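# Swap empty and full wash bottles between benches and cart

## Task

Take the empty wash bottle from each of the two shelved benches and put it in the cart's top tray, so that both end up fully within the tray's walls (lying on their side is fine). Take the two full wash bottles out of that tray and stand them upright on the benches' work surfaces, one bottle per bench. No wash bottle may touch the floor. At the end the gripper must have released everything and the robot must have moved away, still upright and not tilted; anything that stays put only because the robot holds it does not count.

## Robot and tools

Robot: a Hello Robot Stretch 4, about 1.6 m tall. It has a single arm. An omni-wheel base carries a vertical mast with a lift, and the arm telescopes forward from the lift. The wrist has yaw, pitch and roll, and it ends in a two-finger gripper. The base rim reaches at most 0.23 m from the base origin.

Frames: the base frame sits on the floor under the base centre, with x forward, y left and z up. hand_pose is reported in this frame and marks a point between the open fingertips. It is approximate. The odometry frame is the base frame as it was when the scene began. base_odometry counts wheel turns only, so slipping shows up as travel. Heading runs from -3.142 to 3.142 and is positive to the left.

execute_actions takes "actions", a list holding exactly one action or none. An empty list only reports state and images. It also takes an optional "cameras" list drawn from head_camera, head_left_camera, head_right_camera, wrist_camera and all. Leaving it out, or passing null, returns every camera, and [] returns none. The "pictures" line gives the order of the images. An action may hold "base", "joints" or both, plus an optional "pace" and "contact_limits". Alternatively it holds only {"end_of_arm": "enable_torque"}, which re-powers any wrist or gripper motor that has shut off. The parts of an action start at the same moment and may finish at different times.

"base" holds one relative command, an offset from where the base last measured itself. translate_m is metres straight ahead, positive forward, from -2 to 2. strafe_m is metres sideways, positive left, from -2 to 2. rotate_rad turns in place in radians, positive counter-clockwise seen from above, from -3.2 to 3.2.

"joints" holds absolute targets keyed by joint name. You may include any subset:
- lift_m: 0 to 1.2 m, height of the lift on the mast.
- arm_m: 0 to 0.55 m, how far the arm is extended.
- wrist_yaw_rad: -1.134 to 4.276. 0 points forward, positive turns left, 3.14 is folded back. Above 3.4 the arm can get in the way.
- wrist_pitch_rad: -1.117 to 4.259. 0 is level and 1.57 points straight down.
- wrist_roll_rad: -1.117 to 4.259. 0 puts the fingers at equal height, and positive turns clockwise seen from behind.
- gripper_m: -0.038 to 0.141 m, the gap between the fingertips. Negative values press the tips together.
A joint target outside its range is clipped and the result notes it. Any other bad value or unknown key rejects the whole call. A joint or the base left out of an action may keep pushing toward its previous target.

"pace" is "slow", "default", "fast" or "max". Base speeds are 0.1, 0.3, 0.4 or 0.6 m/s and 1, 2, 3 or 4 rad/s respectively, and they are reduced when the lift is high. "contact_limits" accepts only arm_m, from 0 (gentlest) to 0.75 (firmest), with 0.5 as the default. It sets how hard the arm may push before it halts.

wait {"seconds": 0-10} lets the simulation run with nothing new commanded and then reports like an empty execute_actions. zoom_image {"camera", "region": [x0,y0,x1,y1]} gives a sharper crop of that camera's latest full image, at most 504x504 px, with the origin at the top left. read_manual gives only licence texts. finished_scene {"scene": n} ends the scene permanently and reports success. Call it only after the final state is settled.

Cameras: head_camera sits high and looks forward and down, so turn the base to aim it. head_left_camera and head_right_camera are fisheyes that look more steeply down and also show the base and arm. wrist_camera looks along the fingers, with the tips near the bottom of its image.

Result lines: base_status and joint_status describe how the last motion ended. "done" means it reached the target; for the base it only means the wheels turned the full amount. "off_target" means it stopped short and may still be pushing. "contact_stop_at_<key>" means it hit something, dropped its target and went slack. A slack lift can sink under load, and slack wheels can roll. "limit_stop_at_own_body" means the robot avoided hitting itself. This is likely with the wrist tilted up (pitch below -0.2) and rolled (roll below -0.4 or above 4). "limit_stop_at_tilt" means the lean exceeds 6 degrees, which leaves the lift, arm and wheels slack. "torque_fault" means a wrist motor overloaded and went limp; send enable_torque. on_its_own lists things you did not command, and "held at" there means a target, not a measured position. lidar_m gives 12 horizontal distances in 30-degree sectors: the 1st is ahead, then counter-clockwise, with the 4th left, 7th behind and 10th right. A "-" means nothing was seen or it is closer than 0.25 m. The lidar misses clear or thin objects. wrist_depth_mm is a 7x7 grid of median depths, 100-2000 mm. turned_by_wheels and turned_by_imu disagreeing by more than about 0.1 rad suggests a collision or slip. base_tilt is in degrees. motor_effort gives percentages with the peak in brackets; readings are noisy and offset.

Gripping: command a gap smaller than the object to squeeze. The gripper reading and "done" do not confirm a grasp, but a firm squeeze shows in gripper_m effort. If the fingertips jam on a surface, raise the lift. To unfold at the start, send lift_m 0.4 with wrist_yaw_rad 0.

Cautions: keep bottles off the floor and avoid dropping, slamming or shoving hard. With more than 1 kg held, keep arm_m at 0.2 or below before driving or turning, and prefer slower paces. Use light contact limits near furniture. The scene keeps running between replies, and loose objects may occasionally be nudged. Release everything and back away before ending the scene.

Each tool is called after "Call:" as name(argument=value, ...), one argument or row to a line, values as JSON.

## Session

Call:
execute_actions(
  actions=[],
)

Scene clock: 0.00 s.
base_odometry: x=+0.000 y=+0.000 heading=+0.000 (m, m, rad; odometry frame)
turned_by_wheels: +0.000 (rad since the last result)
turned_by_imu: +0.000 (rad since the last result)
base_tilt: forward=-0.3 right=-0.1 (deg)
lidar_m: 1.14 1.13 1.74 2.67 1.85 2.05 1.53 1.51 1.60 1.27 1.24 1.90
base_status: not commanded
joint_positions: lift_m=+0.272 arm_m=-0.001 wrist_yaw_rad=+3.238 wrist_pitch_rad=+0.022 wrist_roll_rad=-0.006 gripper_m=+0.057
joint_status: not commanded
motor_effort: lift_m=+21 arm_m=+0 wrist_yaw_rad=-3 wrist_pitch_rad=-7 wrist_roll_rad=+1 gripper_m=-5 wheel_0=+0 wheel_1=+0 wheel_2=+0 (%)
hand_pose: x=-0.1257 y=+0.0594 z=+0.4441 quat_wxyz=(-0.048, -0.011, -0.003, +0.999) (m; base frame)
wrist_depth_mm: - - 134 - - - - / - - 123 202 - - - / - - 132 202 - - - / 147 140 138 1756 - - - / 193 1618 1756 1756 1983 - - / 194 1499 202 1430 213 1576 1661 / 194 245 1060 110 1078 960 1078
pictures: head_camera, head_left_camera, head_right_camera, wrist_camera
Images, in order (width x height): head_camera 420x560, head_left_camera 420x672, head_right_camera 420x672, wrist_camera 616x392.

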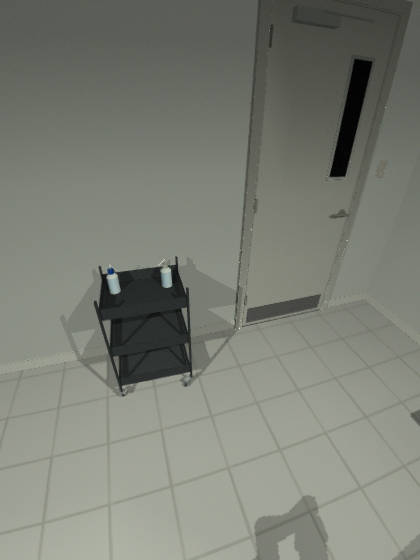

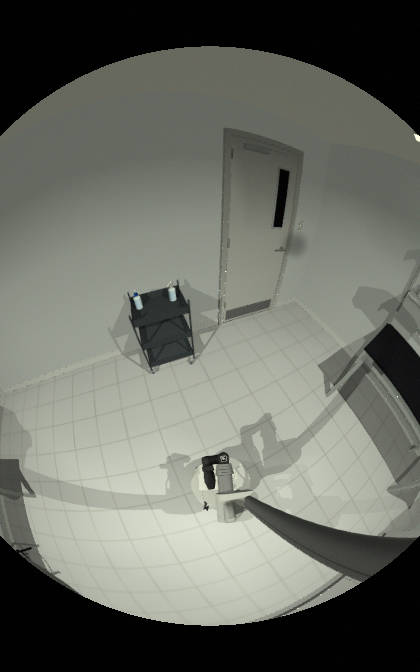

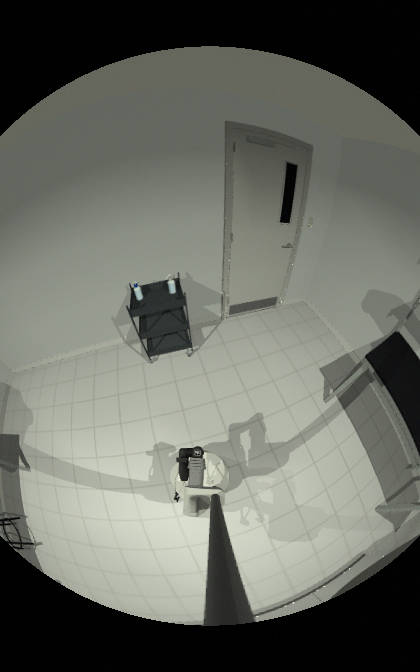

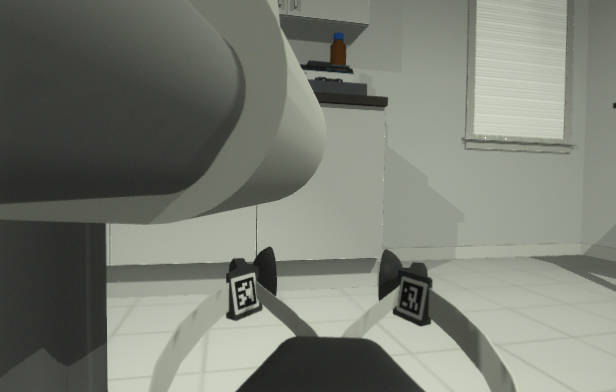

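Call:
execute_actions(
  actions=[
    {"base":{"rotate_rad":0.285},"joints":{"lift_m":0.85,"wrist_yaw_rad":0,"wrist_pitch_rad":0.4,"gripper_m":0.09}},
  ],
  cameras=[],
)

Call:
execute_actions(
  actions=[
    {"base":{"translate_m":0.48},"joints":{"arm_m":0.2}},
  ],
  cameras=["head_camera","wrist_camera"],
)

Scene clock: 9.07 s.
base_odometry: x=+0.000 y=+0.000 heading=+0.285 (m, m, rad; odometry frame)
turned_by_wheels: +0.285 (rad since the last result)
turned_by_imu: +0.280 (rad since the last result)
base_tilt: forward=-0.3 right=+0.0 (deg)
lidar_m: 1.13 1.58 2.07 1.85 1.89 1.63 1.53 1.55 1.32 1.25 2.11 1.67
base_status: done
joint_positions: lift_m=+0.850 arm_m=-0.001 wrist_yaw_rad=+0.000 wrist_pitch_rad=+0.402 wrist_roll_rad=-0.006 gripper_m=+0.090
joint_status: all done
motor_effort: lift_m=+27(27) arm_m=+0(0) wrist_yaw_rad=-2(9) wrist_pitch_rad=-5(6) wrist_roll_rad=+1(1) gripper_m=+1(3) wheel_0=+0(9) wheel_1=+0(10) wheel_2=+0(8) (%)
hand_pose: x=+0.4353 y=-0.0873 z=+0.9149 quat_wxyz=(+0.980, -0.003, +0.200, +0.001) (m; base frame)
wrist_depth_mm: 1205 1229 1229 1255 1205 1255 1229 / 1281 1308 1281 1336 1336 1308 1308 / 1397 1397 1281 1281 1397 1430 1397 / 1430 1464 1397 1397 1499 1464 1537 / 1537 1618 1255 1229 1576 1618 1661 / 1576 1576 201 1397 1430 1430 1618 / 1308 1255 1255 109 1308 1281 1308
pictures: none
No camera images: the call's "cameras" was empty. Leave "cameras" out to get every camera's image.

Scene clock: 12.17 s.
base_odometry: x=+0.461 y=+0.135 heading=+0.285 (m, m, rad; odometry frame)
turned_by_wheels: +0.000 (rad since the last result)
turned_by_imu: -0.002 (rad since the last result)
base_tilt: forward=-0.2 right=+0.1 (deg)
lidar_m: 0.64 0.68 1.45 1.94 1.95 2.16 2.02 1.91 1.30 1.26 1.65 1.14
base_status: done
joint_positions: lift_m=+0.850 arm_m=+0.199 wrist_yaw_rad=+0.000 wrist_pitch_rad=+0.402 wrist_roll_rad=-0.006 gripper_m=+0.090
joint_status: all done
motor_effort: lift_m=+26(26) arm_m=+7(7) wrist_yaw_rad=-3(2) wrist_pitch_rad=-6(6) wrist_roll_rad=+1(2) gripper_m=-3(1) wheel_0=+0(6) wheel_1=+0(4) wheel_2=+2(9) (%)
hand_pose: x=+0.6351 y=-0.0874 z=+0.9149 quat_wxyz=(+0.980, -0.003, +0.200, +0.001) (m; base frame)
wrist_depth_mm: 603 603 615 621 621 627 627 / 634 634 654 647 654 661 668 / 668 676 683 691 699 699 707 / 723 715 741 741 741 750 759 / 759 661 654 654 788 798 798 / 580 564 202 554 504 842 842 / 466 469 488 109 917 917 904
pictures: head_camera, wrist_camera
Images, in order (width x height): head_camera 420x560, wrist_camera 616x392.

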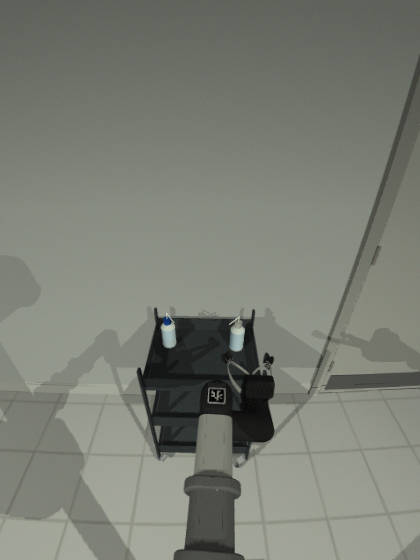

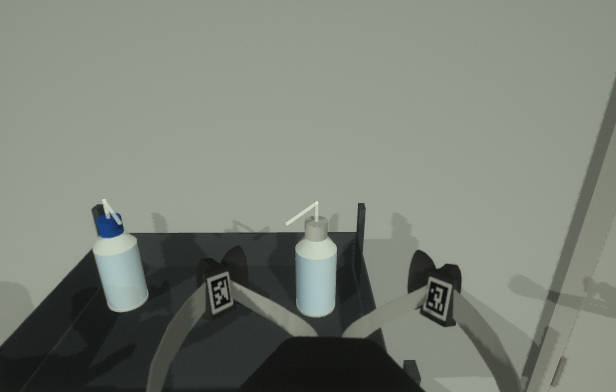

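Same height cart.

Call:
execute_actions(
  actions=[
    {"base":{"strafe_m":0.015},"joints":{"arm_m":0.34,"lift_m":0.78}},
  ],
  cameras=[],
)

Call:
execute_actions(
  actions=[
    {"joints":{"arm_m":0.4,"lift_m":0.695}},
  ],
  cameras=["wrist_camera"],
)

Scene clock: 19.00 s.
base_odometry: x=+0.456 y=+0.149 heading=+0.285 (m, m, rad; odometry frame)
turned_by_wheels: +0.000 (rad since the last result)
turned_by_imu: -0.001 (rad since the last result)
base_tilt: forward=-0.3 right=-0.1 (deg)
lidar_m: 0.65 0.67 1.47 1.91 1.93 2.18 2.02 1.96 1.34 1.27 1.66 0.69
base_status: done
joint_positions: lift_m=+0.780 arm_m=+0.339 wrist_yaw_rad=+0.000 wrist_pitch_rad=+0.402 wrist_roll_rad=-0.006 gripper_m=+0.090
joint_status: all done
motor_effort: lift_m=+15(24) arm_m=+8(6) wrist_yaw_rad=-2(3) wrist_pitch_rad=-5(6) wrist_roll_rad=+1(1) gripper_m=+0(1) wheel_0=-1(8) wheel_1=+0(7) wheel_2=+0(4) (%)
hand_pose: x=+0.7750 y=-0.0874 z=+0.8458 quat_wxyz=(+0.980, -0.003, +0.200, +0.001) (m; base frame)
wrist_depth_mm: 477 480 477 484 488 492 492 / 504 508 508 517 521 517 521 / 535 535 535 544 549 549 559 / 564 580 574 574 580 591 597 / 392 508 504 496 521 627 634 / 407 477 202 379 349 661 691 / 397 384 399 109 349 732 741
pictures: none
No camera images: the call's "cameras" was empty. Leave "cameras" out to get every camera's image.

Scene clock: 20.33 s.
base_odometry: x=+0.456 y=+0.149 heading=+0.285 (m, m, rad; odometry frame)
turned_by_wheels: +0.000 (rad since the last result)
turned_by_imu: +0.000 (rad since the last result)
base_tilt: forward=-0.2 right=+0.0 (deg)
lidar_m: 0.65 0.67 1.45 1.92 1.92 2.16 2.00 1.95 1.32 1.26 1.65 0.69
base_status: not commanded
joint_positions: lift_m=+0.695 arm_m=+0.399 wrist_yaw_rad=+0.000 wrist_pitch_rad=+0.402 wrist_roll_rad=-0.006 gripper_m=+0.090
joint_status: all done
motor_effort: lift_m=+15(15) arm_m=+8(7) wrist_yaw_rad=-2(0) wrist_pitch_rad=-6(6) wrist_roll_rad=+1(1) gripper_m=-1(7) wheel_0=-1(2) wheel_1=+0(0) wheel_2=+0(0) (%)
hand_pose: x=+0.8350 y=-0.0874 z=+0.7608 quat_wxyz=(+0.980, -0.003, +0.200, +0.001) (m; base frame)
wrist_depth_mm: 421 424 427 427 430 436 433 / 442 449 455 455 459 459 459 / 473 477 477 473 484 488 496 / 488 492 496 296 508 525 530 / 413 424 421 289 387 564 564 / 338 351 202 303 271 585 615 / 293 283 293 109 274 226 668
pictures: wrist_camera
Images, in order (width x height): wrist_camera 616x392.

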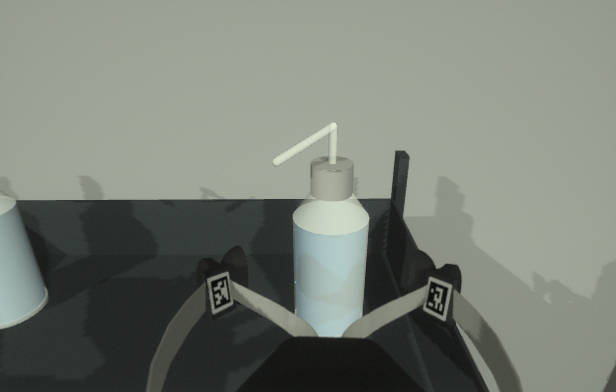

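Call:
execute_actions(
  actions=[
    {"joints":{"lift_m":0.673,"arm_m":0.495,"gripper_m":0.08}},
  ],
  cameras=[],
)

Call:
execute_actions(
  actions=[
    {"joints":{"gripper_m":0.02}},
  ],
  cameras=[],
)

Call:
execute_actions(
  actions=[
    {"joints":{"lift_m":0.9}},
  ],
  cameras=[],
)

Call:
execute_actions(
  actions=[
    {"base":{"rotate_rad":-1.9},"joints":{"arm_m":0.05,"lift_m":1.0}},
  ],
  cameras=["head_camera","wrist_camera"],
)

Scene clock: 29.47 s.
base_odometry: x=+0.456 y=+0.149 heading=+0.285 (m, m, rad; odometry frame)
turned_by_wheels: +0.000 (rad since the last result)
turned_by_imu: -0.001 (rad since the last result)
base_tilt: forward=-0.4 right=+0.0 (deg)
lidar_m: 0.67 0.68 1.44 1.89 1.92 2.15 1.99 1.95 1.33 1.27 1.65 0.68
base_status: not commanded
joint_positions: lift_m=+0.673 arm_m=+0.494 wrist_yaw_rad=+0.000 wrist_pitch_rad=+0.402 wrist_roll_rad=-0.006 gripper_m=+0.080
joint_status: all done
motor_effort: lift_m=+14(14) arm_m=+8(7) wrist_yaw_rad=-2(2) wrist_pitch_rad=-6(6) wrist_roll_rad=+1(1) gripper_m=+0(2) wheel_0=-1(2) wheel_1=+0(0) wheel_2=+0(0) (%)
hand_pose: x=+0.9300 y=-0.0874 z=+0.7388 quat_wxyz=(+0.980, -0.003, +0.200, +0.001) (m; base frame)
wrist_depth_mm: 334 336 338 340 345 345 347 / 353 355 359 359 364 364 370 / 375 379 379 377 387 389 389 / 397 404 404 185 407 418 418 / 320 320 315 186 227 445 452 / 315 320 202 182 189 473 488 / 264 256 265 109 257 198 530
pictures: none
No camera images: the call's "cameras" was empty. Leave "cameras" out to get every camera's image.

Scene clock: 30.87 s.
base_odometry: x=+0.456 y=+0.149 heading=+0.285 (m, m, rad; odometry frame)
turned_by_wheels: +0.000 (rad since the last result)
turned_by_imu: +0.000 (rad since the last result)
base_tilt: forward=-0.4 right=+0.0 (deg)
lidar_m: 0.65 0.68 1.45 1.90 1.93 2.15 2.01 1.97 1.31 1.25 1.64 0.69
base_status: not commanded
joint_positions: lift_m=+0.673 arm_m=+0.494 wrist_yaw_rad=+0.000 wrist_pitch_rad=+0.405 wrist_roll_rad=-0.006 gripper_m=+0.020
joint_status: all done
motor_effort: lift_m=+15(15) arm_m=+8(8) wrist_yaw_rad=-1(2) wrist_pitch_rad=-14(14) wrist_roll_rad=+1(1) gripper_m=-15(17) wheel_0=-1(2) wheel_1=+0(0) wheel_2=+0(0) (%)
hand_pose: x=+0.9297 y=-0.0875 z=+0.7380 quat_wxyz=(+0.980, -0.003, +0.201, +0.000) (m; base frame)
wrist_depth_mm: 336 338 338 345 345 345 349 / 353 357 359 362 366 366 368 / 375 377 382 375 389 392 392 / 402 402 407 174 407 418 421 / 320 320 315 169 286 445 449 / 315 315 188 167 180 469 488 / 262 253 263 110 258 198 530
pictures: none
No camera images: the call's "cameras" was empty. Leave "cameras" out to get every camera's image.

Scene clock: 32.90 s.
base_odometry: x=+0.456 y=+0.149 heading=+0.285 (m, m, rad; odometry frame)
turned_by_wheels: +0.000 (rad since the last result)
turned_by_imu: +0.000 (rad since the last result)
base_tilt: forward=-0.4 right=+0.1 (deg)
lidar_m: 0.64 0.68 1.43 1.92 1.91 2.16 2.02 1.94 1.32 1.26 1.64 0.69
base_status: not commanded
joint_positions: lift_m=+0.899 arm_m=+0.494 wrist_yaw_rad=+0.000 wrist_pitch_rad=+0.405 wrist_roll_rad=-0.006 gripper_m=+0.020
joint_status: all done
motor_effort: lift_m=+28(29) arm_m=+8(8) wrist_yaw_rad=-2(2) wrist_pitch_rad=-15(15) wrist_roll_rad=+1(1) gripper_m=-16(15) wheel_0=-2(1) wheel_1=+0(0) wheel_2=+0(0) (%)
hand_pose: x=+0.9297 y=-0.0875 z=+0.9639 quat_wxyz=(+0.980, -0.003, +0.201, +0.000) (m; base frame)
wrist_depth_mm: 332 338 338 342 343 345 349 / 351 357 359 362 364 366 368 / 377 377 382 377 389 389 392 / 402 404 402 174 413 418 418 / 427 436 433 169 433 449 452 / 462 462 189 167 180 466 484 / 500 496 508 109 512 508 530
pictures: none
No camera images: the call's "cameras" was empty. Leave "cameras" out to get every camera's image.

Scene clock: 35.30 s.
base_odometry: x=+0.457 y=+0.149 heading=-1.615 (m, m, rad; odometry frame)
turned_by_wheels: -1.900 (rad since the last result)
turned_by_imu: -1.869 (rad since the last result)
base_tilt: forward=-0.3 right=+0.1 (deg)
lidar_m: 0.44 1.91 1.37 0.66 0.65 1.18 1.83 1.88 2.06 2.02 1.99 1.62
base_status: done
joint_positions: lift_m=+0.999 arm_m=+0.051 wrist_yaw_rad=+0.000 wrist_pitch_rad=+0.405 wrist_roll_rad=-0.006 gripper_m=+0.020
joint_status: all done
motor_effort: lift_m=+27(29) arm_m=-8(9) wrist_yaw_rad=-1(3) wrist_pitch_rad=-15(15) wrist_roll_rad=+1(2) gripper_m=-16(18) wheel_0=+0(8) wheel_1=+0(7) wheel_2=-1(9) (%)
hand_pose: x=+0.4874 y=-0.0875 z=+1.0639 quat_wxyz=(+0.980, -0.003, +0.201, +0.000) (m; base frame)
wrist_depth_mm: 1464 1576 1708 1863 1983 - - / 1537 1661 1808 1921 - - - / 1661 1756 1618 1464 1576 1618 - / 1708 1863 1255 174 - - - / 1808 1921 - 169 - - - / 1808 1808 187 167 182 1708 1808 / 1464 1430 1537 110 1464 1464 1464
pictures: head_camera, wrist_camera
Images, in order (width x height): head_camera 420x560, wrist_camera 616x392.

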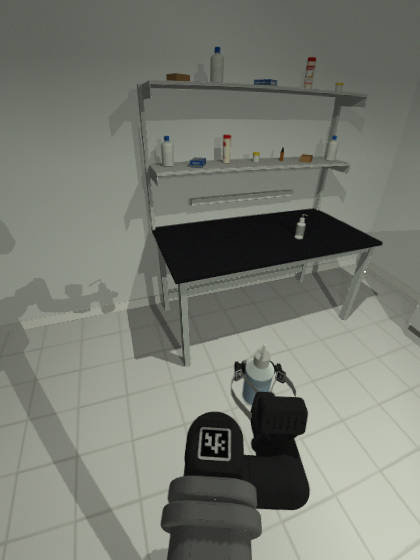

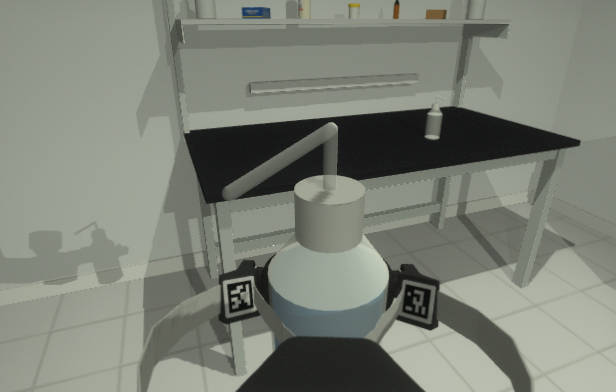

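Call:
execute_actions(
  actions=[
    {"base":{"rotate_rad":-0.27}},
  ],
  cameras=[],
)

Call:
execute_actions(
  actions=[
    {"base":{"translate_m":0.92},"joints":{"lift_m":0.9}},
  ],
  cameras=[],
)

Call:
execute_actions(
  actions=[
    {"base":{"rotate_rad":0.4},"joints":{"arm_m":0.35}},
  ],
  cameras=["head_camera"],
)

Scene clock: 42.00 s.
base_odometry: x=+0.457 y=+0.149 heading=-1.885 (m, m, rad; odometry frame)
turned_by_wheels: -0.270 (rad since the last result)
turned_by_imu: -0.266 (rad since the last result)
base_tilt: forward=-0.2 right=+0.0 (deg)
lidar_m: 0.46 1.26 1.77 1.17 0.65 0.67 1.36 2.61 1.89 2.36 1.99 2.02
base_status: done
joint_positions: lift_m=+0.999 arm_m=+0.051 wrist_yaw_rad=+0.000 wrist_pitch_rad=+0.405 wrist_roll_rad=-0.006 gripper_m=+0.020
joint_status: not commanded
motor_effort: lift_m=+27(27) arm_m=-8(8) wrist_yaw_rad=+1(0) wrist_pitch_rad=-15(15) wrist_roll_rad=+1(1) gripper_m=-19(16) wheel_0=+0(3) wheel_1=+1(3) wheel_2=+2(7) (%)
hand_pose: x=+0.4874 y=-0.0875 z=+1.0639 quat_wxyz=(+0.980, -0.003, +0.201, +0.000) (m; base frame)
wrist_depth_mm: 1499 1661 1863 - - - - / 1537 1661 1983 - - - - / 1576 1661 1576 1537 1921 - 1618 / 1618 1160 1281 174 - - 1661 / 1756 1983 - 169 - - 1756 / 1708 1756 188 167 180 1708 1756 / 1499 1397 1464 109 1499 1397 1499
pictures: none
No camera images: the call's "cameras" was empty. Leave "cameras" out to get every camera's image.

Scene clock: 46.57 s.
base_odometry: x=+0.172 y=-0.726 heading=-1.885 (m, m, rad; odometry frame)
turned_by_wheels: +0.000 (rad since the last result)
turned_by_imu: -0.005 (rad since the last result)
base_tilt: forward=-0.2 right=+0.1 (deg)
lidar_m: 0.58 0.51 0.52 1.65 1.61 1.32 2.10 2.57 2.62 1.56 1.43 0.93
base_status: done
joint_positions: lift_m=+0.900 arm_m=+0.051 wrist_yaw_rad=+0.000 wrist_pitch_rad=+0.405 wrist_roll_rad=-0.006 gripper_m=+0.020
joint_status: all done
motor_effort: lift_m=+17(26) arm_m=-8(8) wrist_yaw_rad=-3(2) wrist_pitch_rad=-15(16) wrist_roll_rad=+1(1) gripper_m=-16(15) wheel_0=+0(8) wheel_1=+0(11) wheel_2=+0(7) (%)
hand_pose: x=+0.4873 y=-0.0874 z=+0.9648 quat_wxyz=(+0.980, -0.003, +0.201, +0.001) (m; base frame)
wrist_depth_mm: 904 1025 1138 1336 1576 1808 1537 / 917 1078 1205 1366 1661 1863 1618 / 991 1078 1205 1042 1205 1921 1708 / 842 831 778 174 842 891 1756 / 627 627 634 169 668 1863 1808 / 504 508 188 167 181 1576 1618 / 421 424 1336 110 1336 1255 1366
pictures: none
No camera images: the call's "cameras" was empty. Leave "cameras" out to get every camera's image.

Scene clock: 48.57 s.
base_odometry: x=+0.172 y=-0.726 heading=-1.485 (m, m, rad; odometry frame)
turned_by_wheels: +0.400 (rad since the last result)
turned_by_imu: +0.393 (rad since the last result)
base_tilt: forward=-0.4 right=+0.1 (deg)
lidar_m: 0.52 0.52 1.54 1.61 1.31 1.42 3.27 2.62 1.69 1.42 1.12 0.64
base_status: done
joint_positions: lift_m=+0.900 arm_m=+0.349 wrist_yaw_rad=+0.000 wrist_pitch_rad=+0.405 wrist_roll_rad=-0.006 gripper_m=+0.020
joint_status: all done
motor_effort: lift_m=+17(17) arm_m=+7(8) wrist_yaw_rad=-3(4) wrist_pitch_rad=-15(15) wrist_roll_rad=+1(1) gripper_m=-17(14) wheel_0=-2(8) wheel_1=-1(6) wheel_2=+1(6) (%)
hand_pose: x=+0.7847 y=-0.0874 z=+0.9648 quat_wxyz=(+0.980, -0.003, +0.201, +0.001) (m; base frame)
wrist_depth_mm: 654 691 723 759 798 831 891 / 699 723 759 798 831 878 946 / 723 691 798 741 891 960 1008 / 768 798 768 174 820 820 831 / 627 627 627 169 591 621 627 / 504 504 188 167 180 484 500 / 418 407 421 109 418 404 418
pictures: head_camera
Images, in order (width x height): head_camera 420x560.

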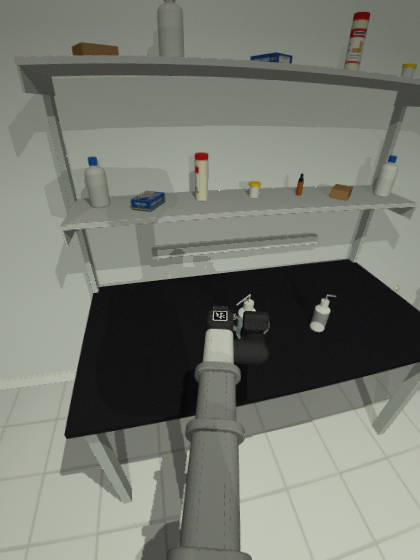

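Call:
execute_actions(
  actions=[
    {"joints":{"lift_m":0.79}},
  ],
  cameras=[],
)

Call:
execute_actions(
  actions=[
    {"joints":{"lift_m":0.773},"pace":"slow"},
  ],
  cameras=[],
)

Call:
execute_actions(
  actions=[
    {"joints":{"gripper_m":0.12}},
  ],
  cameras=[],
)

Call:
execute_actions(
  actions=[
    {"joints":{"arm_m":0.22}},
  ],
  cameras=[],
)

Call:
execute_actions(
  actions=[
    {"base":{"rotate_rad":-0.355},"joints":{"lift_m":0.765}},
  ],
  cameras=[],
)

Call:
execute_actions(
  actions=[
    {"base":{"translate_m":0.1},"joints":{"arm_m":0.28}},
  ],
  cameras=["wrist_camera"],
)

Scene clock: 58.77 s.
base_odometry: x=+0.172 y=-0.726 heading=-1.485 (m, m, rad; odometry frame)
turned_by_wheels: +0.000 (rad since the last result)
turned_by_imu: -0.001 (rad since the last result)
base_tilt: forward=-0.3 right=+0.1 (deg)
lidar_m: 0.50 0.52 1.54 1.61 1.32 1.43 3.25 2.60 1.69 1.41 1.12 0.63
base_status: not commanded
joint_positions: lift_m=+0.790 arm_m=+0.349 wrist_yaw_rad=+0.000 wrist_pitch_rad=+0.405 wrist_roll_rad=-0.006 gripper_m=+0.020
joint_status: all done
motor_effort: lift_m=+16(16) arm_m=+8(8) wrist_yaw_rad=-3(2) wrist_pitch_rad=-15(16) wrist_roll_rad=+1(1) gripper_m=-10(15) wheel_0=-1(1) wheel_1=-1(1) wheel_2=+1(1) (%)
hand_pose: x=+0.7847 y=-0.0874 z=+0.8549 quat_wxyz=(+0.980, -0.003, +0.201, +0.001) (m; base frame)
wrist_depth_mm: 654 676 723 750 788 842 878 / 691 723 759 798 854 904 946 / 732 750 788 759 831 820 831 / 564 554 530 174 559 554 554 / 424 421 424 170 402 421 421 / 342 340 187 167 180 325 338 / 282 274 283 109 283 274 281
pictures: none
No camera images: the call's "cameras" was empty. Leave "cameras" out to get every camera's image.

Scene clock: 59.63 s.
base_odometry: x=+0.172 y=-0.726 heading=-1.485 (m, m, rad; odometry frame)
turned_by_wheels: +0.000 (rad since the last result)
turned_by_imu: +0.000 (rad since the last result)
base_tilt: forward=-0.3 right=+0.0 (deg)
lidar_m: 0.50 0.52 1.55 1.61 1.31 1.42 3.27 2.61 1.68 1.42 1.12 0.61
base_status: not commanded
joint_positions: lift_m=+0.773 arm_m=+0.349 wrist_yaw_rad=+0.000 wrist_pitch_rad=+0.405 wrist_roll_rad=-0.006 gripper_m=+0.020
joint_status: all done
motor_effort: lift_m=+16(16) arm_m=+7(7) wrist_yaw_rad=-2(2) wrist_pitch_rad=-15(15) wrist_roll_rad=+1(1) gripper_m=-13(14) wheel_0=-1(1) wheel_1=-1(1) wheel_2=+0(0) (%)
hand_pose: x=+0.7847 y=-0.0874 z=+0.8379 quat_wxyz=(+0.980, -0.003, +0.201, +0.001) (m; base frame)
wrist_depth_mm: 654 668 699 741 768 809 878 / 691 723 750 798 854 891 946 / 715 750 778 699 768 768 768 / 521 521 496 174 521 517 521 / 392 394 394 169 373 389 387 / 314 314 188 167 180 301 312 / 263 254 263 109 262 253 260
pictures: none
No camera images: the call's "cameras" was empty. Leave "cameras" out to get every camera's image.

Scene clock: 61.50 s.
base_odometry: x=+0.172 y=-0.726 heading=-1.485 (m, m, rad; odometry frame)
turned_by_wheels: +0.000 (rad since the last result)
turned_by_imu: +0.000 (rad since the last result)
base_tilt: forward=-0.2 right=-0.1 (deg)
lidar_m: 0.52 0.52 1.54 1.63 1.32 1.44 3.27 2.62 1.69 1.42 1.13 0.64
base_status: not commanded
joint_positions: lift_m=+0.773 arm_m=+0.349 wrist_yaw_rad=+0.000 wrist_pitch_rad=+0.403 wrist_roll_rad=-0.006 gripper_m=+0.120
joint_status: all done
motor_effort: lift_m=+16(16) arm_m=+7(8) wrist_yaw_rad=-2(3) wrist_pitch_rad=-8(15) wrist_roll_rad=+1(1) gripper_m=+3(19) wheel_0=-1(1) wheel_1=-1(1) wheel_2=+1(0) (%)
hand_pose: x=+0.7850 y=-0.0874 z=+0.8385 quat_wxyz=(+0.980, -0.003, +0.200, +0.001) (m; base frame)
wrist_depth_mm: 647 668 699 741 768 809 891 / 699 732 768 798 831 904 931 / 723 759 778 715 788 778 768 / 530 530 530 186 521 525 525 / 399 399 397 181 379 394 394 / 315 319 204 178 189 213 315 / 264 264 265 110 264 256 264
pictures: none
No camera images: the call's "cameras" was empty. Leave "cameras" out to get every camera's image.

Scene clock: 62.93 s.
base_odometry: x=+0.172 y=-0.726 heading=-1.485 (m, m, rad; odometry frame)
turned_by_wheels: +0.000 (rad since the last result)
turned_by_imu: +0.000 (rad since the last result)
base_tilt: forward=-0.2 right=-0.1 (deg)
lidar_m: 0.52 0.51 1.53 1.60 1.29 1.39 3.26 2.61 1.70 1.43 1.14 0.61
base_status: not commanded
joint_positions: lift_m=+0.773 arm_m=+0.221 wrist_yaw_rad=+0.000 wrist_pitch_rad=+0.403 wrist_roll_rad=-0.006 gripper_m=+0.120
joint_status: all done
motor_effort: lift_m=+16(16) arm_m=-8(8) wrist_yaw_rad=-2(2) wrist_pitch_rad=-8(8) wrist_roll_rad=+1(2) gripper_m=+1(3) wheel_0=-1(1) wheel_1=-1(1) wheel_2=+0(0) (%)
hand_pose: x=+0.6577 y=-0.0874 z=+0.8386 quat_wxyz=(+0.980, -0.003, +0.200, +0.001) (m; base frame)
wrist_depth_mm: 768 778 798 854 878 946 1025 / 798 854 878 917 976 1025 1078 / 809 778 788 661 778 778 488 / 530 530 525 304 530 530 492 / 397 399 397 325 397 394 394 / 319 317 204 319 296 213 319 / 265 265 267 110 265 256 265
pictures: none
No camera images: the call's "cameras" was empty. Leave "cameras" out to get every camera's image.

Scene clock: 64.07 s.
base_odometry: x=+0.173 y=-0.726 heading=-1.839 (m, m, rad; odometry frame)
turned_by_wheels: -0.355 (rad since the last result)
turned_by_imu: -0.349 (rad since the last result)
base_tilt: forward=-0.5 right=+0.0 (deg)
lidar_m: 0.57 0.52 0.54 1.72 1.62 1.30 2.18 2.60 2.65 1.53 1.42 0.88
base_status: done
joint_positions: lift_m=+0.765 arm_m=+0.221 wrist_yaw_rad=+0.000 wrist_pitch_rad=+0.403 wrist_roll_rad=-0.006 gripper_m=+0.120
joint_status: all done
motor_effort: lift_m=+15(15) arm_m=-8(8) wrist_yaw_rad=-1(3) wrist_pitch_rad=-7(8) wrist_roll_rad=+1(1) gripper_m=-1(5) wheel_0=+2(5) wheel_1=+2(3) wheel_2=+1(9) (%)
hand_pose: x=+0.6577 y=-0.0874 z=+0.8307 quat_wxyz=(+0.980, -0.003, +0.200, +0.001) (m; base frame)
wrist_depth_mm: 759 842 960 1138 1308 1537 1537 / 820 931 1060 1138 1366 1708 1537 / 768 768 759 640 759 750 759 / 325 512 508 508 508 508 627 / 329 382 387 384 407 597 842 / 307 309 204 327 445 213 1308 / 255 255 314 110 1205 1160 1182
pictures: none
No camera images: the call's "cameras" was empty. Leave "cameras" out to get every camera's image.

Scene clock: 65.60 s.
base_odometry: x=+0.146 y=-0.822 heading=-1.839 (m, m, rad; odometry frame)
turned_by_wheels: +0.000 (rad since the last result)
turned_by_imu: +0.000 (rad since the last result)
base_tilt: forward=-0.2 right=+0.1 (deg)
lidar_m: 0.49 0.42 0.46 1.64 1.67 1.39 2.26 2.66 2.72 1.47 1.36 0.76
base_status: done
joint_positions: lift_m=+0.765 arm_m=+0.279 wrist_yaw_rad=+0.000 wrist_pitch_rad=+0.403 wrist_roll_rad=-0.006 gripper_m=+0.120
joint_status: all done
motor_effort: lift_m=+15(15) arm_m=+8(9) wrist_yaw_rad=-3(1) wrist_pitch_rad=-7(8) wrist_roll_rad=+1(1) gripper_m=-2(1) wheel_0=+2(3) wheel_1=+1(9) wheel_2=+1(9) (%)
hand_pose: x=+0.7150 y=-0.0874 z=+0.8307 quat_wxyz=(+0.980, -0.003, +0.200, +0.001) (m; base frame)
wrist_depth_mm: 661 741 831 991 1138 1397 1430 / 707 809 904 1025 1255 1499 1464 / 715 759 759 404 759 750 1464 / 508 508 508 439 512 504 508 / 384 384 379 382 384 379 382 / 306 307 204 307 283 213 332 / 256 257 256 109 256 255 750
pictures: wrist_camera
Images, in order (width x height): wrist_camera 616x392.

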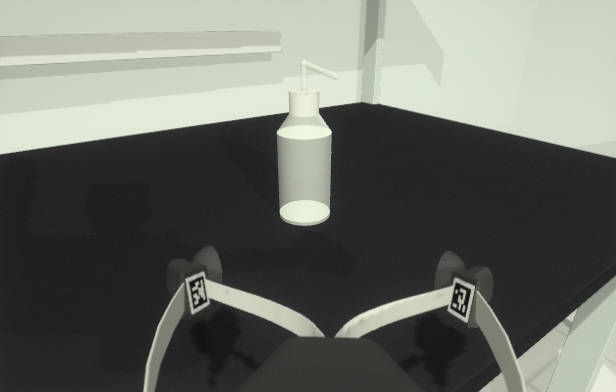

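Call:
execute_actions(
  actions=[
    {"base":{"rotate_rad":0.027},"joints":{"arm_m":0.497}},
  ],
  cameras=["wrist_camera"],
)

Call:
execute_actions(
  actions=[
    {"joints":{"gripper_m":0.02}},
  ],
  cameras=[],
)

Call:
execute_actions(
  actions=[
    {"joints":{"lift_m":0.82}},
  ],
  cameras=[],
)

Call:
execute_actions(
  actions=[
    {"base":{"translate_m":-1.07},"joints":{"arm_m":0.05,"lift_m":0.9}},
  ],
  cameras=[],
)

Call:
execute_actions(
  actions=[
    {"base":{"rotate_rad":2.097}},
  ],
  cameras=[],
)

Call:
execute_actions(
  actions=[
    {"joints":{"arm_m":0.48,"lift_m":0.83}},
  ],
  cameras=["head_camera","wrist_camera"],
)

Scene clock: 81.43 s.
base_odometry: x=+0.146 y=-0.822 heading=-1.812 (m, m, rad; odometry frame)
turned_by_wheels: +0.027 (rad since the last result)
turned_by_imu: +0.026 (rad since the last result)
base_tilt: forward=-0.4 right=+0.1 (deg)
lidar_m: 0.47 0.43 0.45 1.67 1.68 1.39 2.30 2.68 2.72 1.45 1.37 0.71
base_status: done
joint_positions: lift_m=+0.765 arm_m=+0.496 wrist_yaw_rad=+0.000 wrist_pitch_rad=+0.402 wrist_roll_rad=-0.006 gripper_m=+0.120
joint_status: all done
motor_effort: lift_m=+15(15) arm_m=+8(9) wrist_yaw_rad=-2(1) wrist_pitch_rad=-6(8) wrist_roll_rad=+1(1) gripper_m=-4(3) wheel_0=-1(7) wheel_1=-1(8) wheel_2=+1(4) (%)
hand_pose: x=+0.9320 y=-0.0874 z=+0.8307 quat_wxyz=(+0.980, -0.003, +0.200, +0.001) (m; base frame)
wrist_depth_mm: 521 574 640 768 842 1042 1255 / 554 621 707 798 878 1138 1336 / 591 661 715 750 759 1098 1397 / 508 508 512 196 508 508 508 / 382 382 384 194 362 382 379 / 306 307 204 201 211 212 304 / 255 255 256 109 254 247 254
pictures: wrist_camera
Images, in order (width x height): wrist_camera 616x392.

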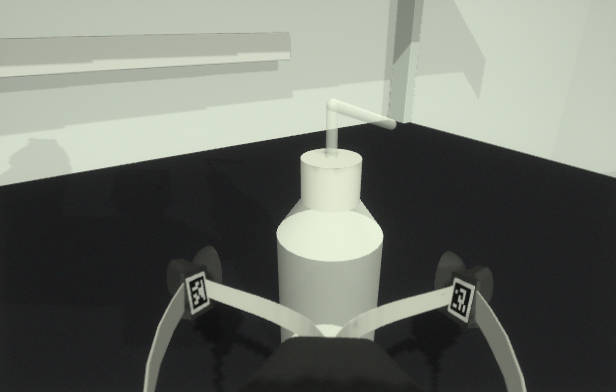

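Scene clock: 83.30 s.
base_odometry: x=+0.146 y=-0.822 heading=-1.812 (m, m, rad; odometry frame)
turned_by_wheels: +0.000 (rad since the last result)
turned_by_imu: +0.000 (rad since the last result)
base_tilt: forward=-0.3 right=-0.1 (deg)
lidar_m: 0.47 0.43 0.45 1.68 1.68 1.40 2.31 2.67 2.72 1.46 1.36 0.70
base_status: not commanded
joint_positions: lift_m=+0.765 arm_m=+0.496 wrist_yaw_rad=+0.000 wrist_pitch_rad=+0.402 wrist_roll_rad=-0.006 gripper_m=+0.020
joint_status: all done
motor_effort: lift_m=+15(15) arm_m=+8(8) wrist_yaw_rad=-3(2) wrist_pitch_rad=-6(7) wrist_roll_rad=+1(1) gripper_m=-19(19) wheel_0=-1(1) wheel_1=-1(1) wheel_2=+1(1) (%)
hand_pose: x=+0.9320 y=-0.0874 z=+0.8307 quat_wxyz=(+0.980, -0.003, +0.200, +0.001) (m; base frame)
wrist_depth_mm: 525 574 640 768 854 1042 1255 / 554 627 707 798 891 1118 1308 / 591 647 723 750 759 1098 1397 / 508 512 508 185 504 508 508 / 387 382 379 183 345 382 379 / 306 306 190 191 193 291 303 / 254 247 256 110 255 245 253
pictures: none
No camera images: the call's "cameras" was empty. Leave "cameras" out to get every camera's image.

Scene clock: 84.43 s.
base_odometry: x=+0.146 y=-0.822 heading=-1.812 (m, m, rad; odometry frame)
turned_by_wheels: +0.000 (rad since the last result)
turned_by_imu: +0.000 (rad since the last result)
base_tilt: forward=-0.3 right=+0.0 (deg)
lidar_m: 0.49 0.43 0.45 1.66 1.67 1.39 2.32 2.68 2.72 1.46 1.36 0.70
base_status: not commanded
joint_positions: lift_m=+0.820 arm_m=+0.496 wrist_yaw_rad=+0.000 wrist_pitch_rad=+0.402 wrist_roll_rad=-0.006 gripper_m=+0.020
joint_status: all done
motor_effort: lift_m=+27(28) arm_m=+8(8) wrist_yaw_rad=-3(4) wrist_pitch_rad=-7(7) wrist_roll_rad=+2(1) gripper_m=-18(20) wheel_0=-1(1) wheel_1=-1(1) wheel_2=+1(1) (%)
hand_pose: x=+0.9320 y=-0.0874 z=+0.8847 quat_wxyz=(+0.980, -0.003, +0.200, +0.001) (m; base frame)
wrist_depth_mm: 549 597 676 750 854 1060 1229 / 525 574 661 809 891 1138 1336 / 597 661 741 820 904 1205 1397 / 603 640 640 185 634 634 1397 / 484 480 480 183 439 480 480 / 387 387 189 192 193 370 384 / 319 310 320 109 322 310 320
pictures: none
No camera images: the call's "cameras" was empty. Leave "cameras" out to get every camera's image.

Scene clock: 89.47 s.
base_odometry: x=+0.402 y=+0.217 heading=-1.812 (m, m, rad; odometry frame)
turned_by_wheels: +0.000 (rad since the last result)
turned_by_imu: +0.003 (rad since the last result)
base_tilt: forward=-0.3 right=+0.0 (deg)
lidar_m: 1.41 1.34 1.68 0.72 0.69 1.12 1.51 1.82 1.84 2.10 1.95 2.02
base_status: done
joint_positions: lift_m=+0.900 arm_m=+0.051 wrist_yaw_rad=+0.000 wrist_pitch_rad=+0.403 wrist_roll_rad=-0.006 gripper_m=+0.020
joint_status: all done
motor_effort: lift_m=+25(28) arm_m=-8(9) wrist_yaw_rad=-2(3) wrist_pitch_rad=-8(9) wrist_roll_rad=+1(1) gripper_m=-18(16) wheel_0=-2(4) wheel_1=-2(4) wheel_2=+0(12) (%)
hand_pose: x=+0.4876 y=-0.0874 z=+0.9647 quat_wxyz=(+0.980, -0.003, +0.200, +0.001) (m; base frame)
wrist_depth_mm: 1499 1661 1921 - - - - / 1618 1756 1863 - - - - / 1618 1281 1366 1366 - - 1661 / 1808 1863 - 185 - - 1708 / 1808 1921 - 183 1863 - 1808 / 1661 1618 190 191 193 1576 1661 / 1336 1366 1366 110 1366 1336 1366
pictures: none
No camera images: the call's "cameras" was empty. Leave "cameras" out to get every camera's image.

Scene clock: 91.87 s.
base_odometry: x=+0.402 y=+0.217 heading=+0.284 (m, m, rad; odometry frame)
turned_by_wheels: +2.097 (rad since the last result)
turned_by_imu: +2.062 (rad since the last result)
base_tilt: forward=-0.4 right=+0.0 (deg)
lidar_m: 0.68 1.13 1.50 1.81 1.83 2.14 1.98 2.02 1.38 1.36 1.69 0.73
base_status: done
joint_positions: lift_m=+0.900 arm_m=+0.051 wrist_yaw_rad=+0.000 wrist_pitch_rad=+0.403 wrist_roll_rad=-0.006 gripper_m=+0.020
joint_status: not commanded
motor_effort: lift_m=+25(25) arm_m=-8(8) wrist_yaw_rad=-4(3) wrist_pitch_rad=-8(8) wrist_roll_rad=+2(1) gripper_m=-22(19) wheel_0=-2(12) wheel_1=-2(14) wheel_2=+1(7) (%)
hand_pose: x=+0.4877 y=-0.0874 z=+0.9648 quat_wxyz=(+0.980, -0.003, +0.200, +0.001) (m; base frame)
wrist_depth_mm: 768 750 768 788 778 788 788 / 798 798 820 809 842 820 842 / 854 866 878 854 878 878 904 / 904 917 904 185 917 946 931 / 976 976 750 183 699 1025 1008 / 1042 676 190 191 193 1078 1078 / 1138 1138 831 110 564 1160 1182
pictures: none
No camera images: the call's "cameras" was empty. Leave "cameras" out to get every camera's image.

Scene clock: 94.23 s.
base_odometry: x=+0.402 y=+0.217 heading=+0.284 (m, m, rad; odometry frame)
turned_by_wheels: +0.000 (rad since the last result)
turned_by_imu: +0.000 (rad since the last result)
base_tilt: forward=-0.3 right=-0.1 (deg)
lidar_m: 0.68 1.12 1.49 1.82 1.85 2.11 1.98 2.01 1.43 1.34 1.70 0.72
base_status: not commanded
joint_positions: lift_m=+0.830 arm_m=+0.479 wrist_yaw_rad=+0.000 wrist_pitch_rad=+0.403 wrist_roll_rad=-0.006 gripper_m=+0.020
joint_status: all done
motor_effort: lift_m=+15(22) arm_m=+7(7) wrist_yaw_rad=-3(2) wrist_pitch_rad=-8(8) wrist_roll_rad=+1(2) gripper_m=-17(16) wheel_0=-2(2) wheel_1=-2(2) wheel_2=+1(1) (%)
hand_pose: x=+0.9150 y=-0.0874 z=+0.8957 quat_wxyz=(+0.980, -0.003, +0.200, +0.001) (m; base frame)
wrist_depth_mm: 370 375 379 382 384 387 389 / 394 397 402 402 404 410 410 / 418 421 424 418 433 439 439 / 445 449 452 185 459 462 466 / 477 480 480 183 480 500 500 / 508 512 189 192 193 521 549 / 306 421 433 110 430 415 597
pictures: head_camera, wrist_camera
Images, in order (width x height): head_camera 420x560, wrist_camera 616x392.

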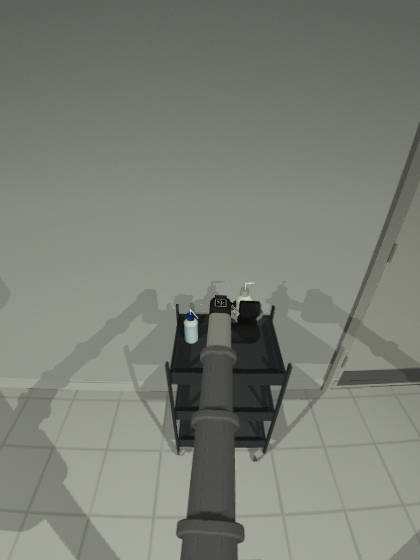

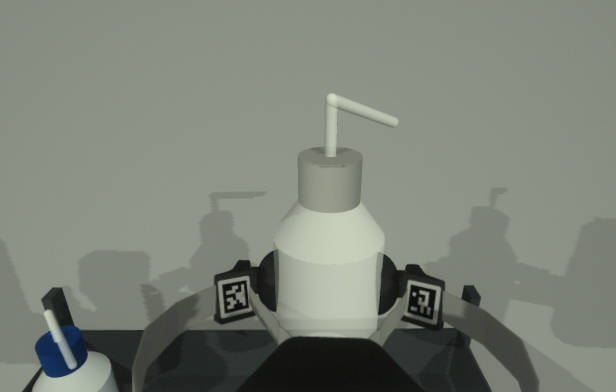

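Call:
execute_actions(
  actions=[
    {"joints":{"lift_m":0.668}},
  ],
  cameras=[],
)

Call:
execute_actions(
  actions=[
    {"joints":{"gripper_m":0.09}},
  ],
  cameras=[],
)

Call:
execute_actions(
  actions=[
    {"joints":{"arm_m":0.38,"lift_m":0.72}},
  ],
  cameras=[],
)

Call:
execute_actions(
  actions=[
    {"base":{"strafe_m":0.21}},
  ],
  cameras=["wrist_camera"],
)

Scene clock: 102.67 s.
base_odometry: x=+0.402 y=+0.217 heading=+0.284 (m, m, rad; odometry frame)
turned_by_wheels: +0.000 (rad since the last result)
turned_by_imu: -0.001 (rad since the last result)
base_tilt: forward=-0.3 right=-0.1 (deg)
lidar_m: 0.67 1.13 1.48 1.82 1.84 2.15 1.98 1.99 1.40 1.33 1.69 0.72
base_status: not commanded
joint_positions: lift_m=+0.668 arm_m=+0.479 wrist_yaw_rad=+0.000 wrist_pitch_rad=+0.403 wrist_roll_rad=-0.006 gripper_m=+0.020
joint_status: all done
motor_effort: lift_m=+15(15) arm_m=+7(8) wrist_yaw_rad=-2(2) wrist_pitch_rad=-7(7) wrist_roll_rad=+1(1) gripper_m=-19(17) wheel_0=-2(2) wheel_1=-2(2) wheel_2=+1(1) (%)
hand_pose: x=+0.9150 y=-0.0874 z=+0.7337 quat_wxyz=(+0.980, -0.003, +0.200, +0.001) (m; base frame)
wrist_depth_mm: 377 375 379 382 384 384 392 / 392 399 402 402 404 410 413 / 415 421 424 424 433 430 436 / 256 357 357 185 355 359 469 / 249 364 368 183 351 349 488 / 260 310 190 191 193 294 262 / 257 249 258 110 257 249 248
pictures: none
No camera images: the call's "cameras" was empty. Leave "cameras" out to get every camera's image.

Scene clock: 104.17 s.
base_odometry: x=+0.402 y=+0.217 heading=+0.284 (m, m, rad; odometry frame)
turned_by_wheels: +0.000 (rad since the last result)
turned_by_imu: +0.000 (rad since the last result)
base_tilt: forward=-0.3 right=+0.1 (deg)
lidar_m: 0.66 1.14 1.47 1.81 1.83 2.12 1.98 2.03 1.42 1.36 1.69 0.72
base_status: not commanded
joint_positions: lift_m=+0.668 arm_m=+0.479 wrist_yaw_rad=+0.000 wrist_pitch_rad=+0.403 wrist_roll_rad=-0.006 gripper_m=+0.090
joint_status: all done
motor_effort: lift_m=+15(15) arm_m=+8(8) wrist_yaw_rad=-2(3) wrist_pitch_rad=-7(8) wrist_roll_rad=+2(2) gripper_m=+1(17) wheel_0=-2(2) wheel_1=-2(2) wheel_2=+1(1) (%)
hand_pose: x=+0.9150 y=-0.0874 z=+0.7337 quat_wxyz=(+0.980, -0.003, +0.200, +0.001) (m; base frame)
wrist_depth_mm: 373 375 379 382 384 384 387 / 397 399 399 404 404 410 415 / 413 418 427 424 433 436 439 / 257 357 357 191 359 362 469 / 249 368 364 190 351 351 488 / 260 309 202 195 199 287 263 / 257 251 258 109 259 249 248
pictures: none
No camera images: the call's "cameras" was empty. Leave "cameras" out to get every camera's image.

Scene clock: 105.43 s.
base_odometry: x=+0.402 y=+0.217 heading=+0.284 (m, m, rad; odometry frame)
turned_by_wheels: +0.000 (rad since the last result)
turned_by_imu: +0.000 (rad since the last result)
base_tilt: forward=-0.2 right=+0.0 (deg)
lidar_m: 0.69 1.14 1.48 1.81 1.84 2.10 1.98 2.02 1.41 1.34 1.69 0.73
base_status: not commanded
joint_positions: lift_m=+0.720 arm_m=+0.381 wrist_yaw_rad=+0.000 wrist_pitch_rad=+0.403 wrist_roll_rad=-0.006 gripper_m=+0.090
joint_status: all done
motor_effort: lift_m=+26(27) arm_m=-7(7) wrist_yaw_rad=-1(3) wrist_pitch_rad=-7(8) wrist_roll_rad=+1(2) gripper_m=+1(2) wheel_0=-2(2) wheel_1=-2(2) wheel_2=+1(1) (%)
hand_pose: x=+0.8177 y=-0.0874 z=+0.7847 quat_wxyz=(+0.980, -0.003, +0.200, +0.001) (m; base frame)
wrist_depth_mm: 462 462 473 469 469 477 477 / 484 492 496 500 504 508 512 / 517 517 530 521 535 539 535 / 544 462 549 462 554 569 585 / 407 366 477 307 477 459 621 / 357 373 202 322 357 320 654 / 320 312 324 110 324 301 268
pictures: none
No camera images: the call's "cameras" was empty. Leave "cameras" out to get every camera's image.

Scene clock: 107.43 s.
base_odometry: x=+0.343 y=+0.418 heading=+0.284 (m, m, rad; odometry frame)
turned_by_wheels: +0.000 (rad since the last result)
turned_by_imu: +0.000 (rad since the last result)
base_tilt: forward=-0.3 right=+0.0 (deg)
lidar_m: 0.66 1.12 1.47 1.63 1.62 2.16 1.99 2.04 1.65 1.57 1.68 0.72
base_status: done
joint_positions: lift_m=+0.720 arm_m=+0.381 wrist_yaw_rad=+0.000 wrist_pitch_rad=+0.403 wrist_roll_rad=-0.006 gripper_m=+0.090
joint_status: not commanded
motor_effort: lift_m=+26(26) arm_m=-7(8) wrist_yaw_rad=-1(1) wrist_pitch_rad=-7(7) wrist_roll_rad=+1(1) gripper_m=-4(1) wheel_0=+0(7) wheel_1=-1(7) wheel_2=+0(0) (%)
hand_pose: x=+0.8177 y=-0.0874 z=+0.7847 quat_wxyz=(+0.980, -0.003, +0.200, +0.001) (m; base frame)
wrist_depth_mm: 445 452 455 459 462 462 466 / 477 477 480 484 488 492 488 / 500 500 508 508 521 525 525 / 535 535 535 345 530 539 462 / 569 580 564 347 469 466 306 / 615 621 202 362 357 359 319 / 661 661 668 110 324 310 320
pictures: wrist_camera
Images, in order (width x height): wrist_camera 616x392.

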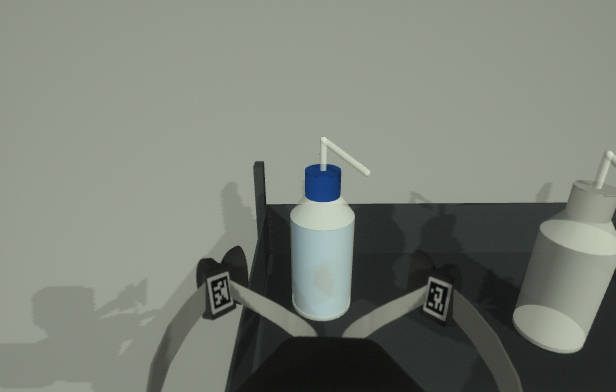

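Call:
execute_actions(
  actions=[
    {"joints":{"arm_m":0.47,"lift_m":0.69}},
  ],
  cameras=[],
)

Call:
execute_actions(
  actions=[
    {"joints":{"lift_m":0.675,"arm_m":0.518,"gripper_m":0.08}},
  ],
  cameras=["wrist_camera"],
)

Call:
execute_actions(
  actions=[
    {"joints":{"gripper_m":0.02}},
  ],
  cameras=[],
)

Call:
execute_actions(
  actions=[
    {"joints":{"lift_m":0.9}},
  ],
  cameras=[],
)

Call:
execute_actions(
  actions=[
    {"base":{"rotate_rad":1.95},"joints":{"arm_m":0.05}},
  ],
  cameras=["head_camera","wrist_camera"],
)

Scene clock: 118.43 s.
base_odometry: x=+0.343 y=+0.418 heading=+0.284 (m, m, rad; odometry frame)
turned_by_wheels: +0.000 (rad since the last result)
turned_by_imu: -0.001 (rad since the last result)
base_tilt: forward=-0.3 right=+0.1 (deg)
lidar_m: 0.67 1.10 1.46 1.60 1.63 2.16 2.00 2.04 1.63 1.55 1.65 0.73
base_status: not commanded
joint_positions: lift_m=+0.690 arm_m=+0.469 wrist_yaw_rad=+0.000 wrist_pitch_rad=+0.402 wrist_roll_rad=-0.006 gripper_m=+0.090
joint_status: all done
motor_effort: lift_m=+15(25) arm_m=+8(11) wrist_yaw_rad=-1(1) wrist_pitch_rad=-8(7) wrist_roll_rad=+1(1) gripper_m=-3(5) wheel_0=+0(0) wheel_1=-1(1) wheel_2=+0(0) (%)
hand_pose: x=+0.9050 y=-0.0874 z=+0.7557 quat_wxyz=(+0.980, -0.003, +0.200, +0.001) (m; base frame)
wrist_depth_mm: 368 370 373 375 379 382 382 / 387 392 397 397 402 404 404 / 410 418 418 418 427 430 433 / 439 445 442 248 449 455 452 / 473 477 466 242 370 375 377 / 504 508 201 253 259 317 342 / 544 544 291 109 285 277 282
pictures: none
No camera images: the call's "cameras" was empty. Leave "cameras" out to get every camera's image.

Scene clock: 119.40 s.
base_odometry: x=+0.343 y=+0.418 heading=+0.284 (m, m, rad; odometry frame)
turned_by_wheels: +0.000 (rad since the last result)
turned_by_imu: +0.000 (rad since the last result)
base_tilt: forward=-0.3 right=+0.0 (deg)
lidar_m: 0.67 1.12 1.46 1.60 1.64 2.15 1.99 2.04 1.64 1.55 1.67 0.72
base_status: not commanded
joint_positions: lift_m=+0.675 arm_m=+0.517 wrist_yaw_rad=+0.000 wrist_pitch_rad=+0.402 wrist_roll_rad=-0.006 gripper_m=+0.080
joint_status: all done
motor_effort: lift_m=+15(14) arm_m=+7(8) wrist_yaw_rad=-3(2) wrist_pitch_rad=-7(7) wrist_roll_rad=+2(1) gripper_m=-2(3) wheel_0=+0(0) wheel_1=-1(1) wheel_2=+0(0) (%)
hand_pose: x=+0.9530 y=-0.0874 z=+0.7407 quat_wxyz=(+0.980, -0.003, +0.200, +0.001) (m; base frame)
wrist_depth_mm: 324 327 329 332 334 336 340 / 343 345 347 351 353 355 359 / 364 368 370 368 375 379 384 / 384 392 394 190 397 402 410 / 413 418 325 191 309 319 320 / 442 449 201 192 200 309 319 / 477 480 258 110 267 257 264
pictures: wrist_camera
Images, in order (width x height): wrist_camera 616x392.

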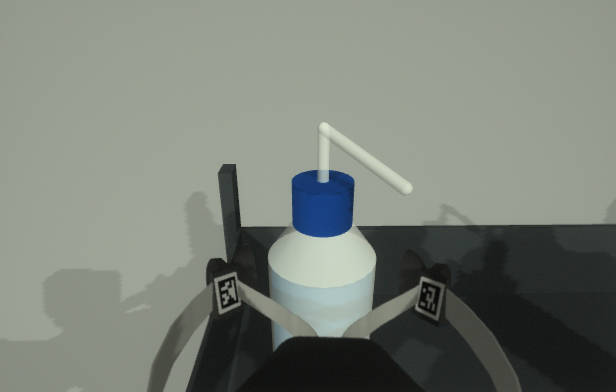

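Scene clock: 120.80 s.
base_odometry: x=+0.343 y=+0.418 heading=+0.284 (m, m, rad; odometry frame)
turned_by_wheels: +0.000 (rad since the last result)
turned_by_imu: +0.000 (rad since the last result)
base_tilt: forward=-0.3 right=-0.1 (deg)
lidar_m: 0.68 1.10 1.48 1.61 1.63 2.15 2.01 2.04 1.66 1.55 1.65 0.72
base_status: not commanded
joint_positions: lift_m=+0.675 arm_m=+0.517 wrist_yaw_rad=+0.000 wrist_pitch_rad=+0.405 wrist_roll_rad=-0.006 gripper_m=+0.020
joint_status: all done
motor_effort: lift_m=+15(15) arm_m=+8(8) wrist_yaw_rad=-3(5) wrist_pitch_rad=-14(14) wrist_roll_rad=+1(1) gripper_m=-15(23) wheel_0=+0(0) wheel_1=-1(1) wheel_2=+0(0) (%)
hand_pose: x=+0.9527 y=-0.0873 z=+0.7400 quat_wxyz=(+0.980, -0.003, +0.201, +0.001) (m; base frame)
wrist_depth_mm: 324 327 329 332 334 338 338 / 342 347 347 351 355 355 357 / 366 366 370 368 373 382 382 / 389 392 394 192 399 404 407 / 415 418 410 179 310 319 319 / 445 445 189 179 186 303 314 / 484 492 260 109 264 255 263
pictures: none
No camera images: the call's "cameras" was empty. Leave "cameras" out to get every camera's image.

Scene clock: 122.80 s.
base_odometry: x=+0.343 y=+0.418 heading=+0.284 (m, m, rad; odometry frame)
turned_by_wheels: +0.000 (rad since the last result)
turned_by_imu: +0.000 (rad since the last result)
base_tilt: forward=-0.2 right=+0.0 (deg)
lidar_m: 0.68 1.11 1.45 1.60 1.60 2.15 2.00 2.04 1.65 1.57 1.66 0.71
base_status: not commanded
joint_positions: lift_m=+0.899 arm_m=+0.517 wrist_yaw_rad=+0.000 wrist_pitch_rad=+0.405 wrist_roll_rad=-0.006 gripper_m=+0.020
joint_status: all done
motor_effort: lift_m=+28(30) arm_m=+7(8) wrist_yaw_rad=-3(3) wrist_pitch_rad=-15(16) wrist_roll_rad=+1(1) gripper_m=-17(14) wheel_0=+0(0) wheel_1=-1(1) wheel_2=+0(0) (%)
hand_pose: x=+0.9527 y=-0.0873 z=+0.9639 quat_wxyz=(+0.980, -0.003, +0.201, +0.001) (m; base frame)
wrist_depth_mm: 324 327 330 332 332 338 338 / 343 345 349 349 355 357 359 / 366 366 368 368 373 379 382 / 389 392 402 193 399 407 407 / 415 418 421 179 418 436 439 / 449 442 189 179 186 455 477 / 488 484 492 109 496 496 517
pictures: none
No camera images: the call's "cameras" was empty. Leave "cameras" out to get every camera's image.

Scene clock: 125.27 s.
base_odometry: x=+0.343 y=+0.418 heading=+2.234 (m, m, rad; odometry frame)
turned_by_wheels: +1.950 (rad since the last result)
turned_by_imu: +1.918 (rad since the last result)
base_tilt: forward=-0.2 right=+0.0 (deg)
lidar_m: 1.62 1.89 1.99 1.99 1.76 1.57 2.08 0.78 0.69 1.09 1.31 2.36
base_status: done
joint_positions: lift_m=+0.899 arm_m=+0.051 wrist_yaw_rad=+0.000 wrist_pitch_rad=+0.405 wrist_roll_rad=-0.006 gripper_m=+0.020
joint_status: all done
motor_effort: lift_m=+27(28) arm_m=-8(10) wrist_yaw_rad=-2(11) wrist_pitch_rad=-16(16) wrist_roll_rad=+1(1) gripper_m=-17(16) wheel_0=-2(9) wheel_1=-2(7) wheel_2=+0(7) (%)
hand_pose: x=+0.4874 y=-0.0874 z=+0.9639 quat_wxyz=(+0.980, -0.003, +0.201, +0.001) (m; base frame)
wrist_depth_mm: - - - - 1983 1756 1661 / - - 1618 1618 1921 1921 1808 / - - - - - - 1863 / - - - 192 - - 1983 / - - - 179 1921 - - / 1708 1618 189 179 186 1618 1576 / 1366 1336 1366 110 1366 1336 1366
pictures: head_camera, wrist_camera
Images, in order (width x height): head_camera 420x560, wrist_camera 616x392.

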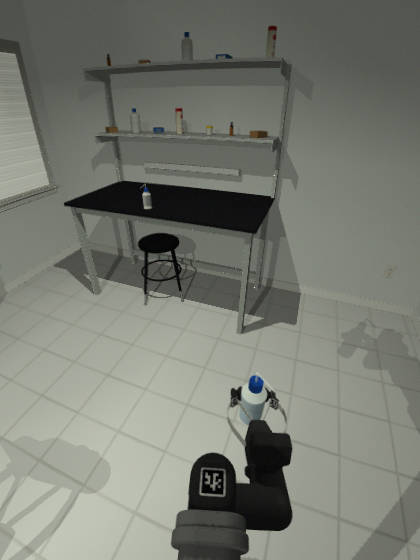

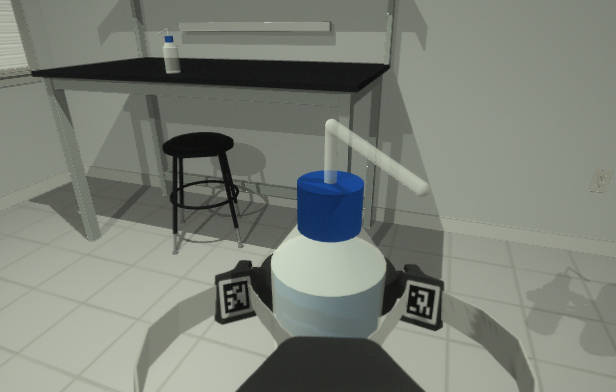

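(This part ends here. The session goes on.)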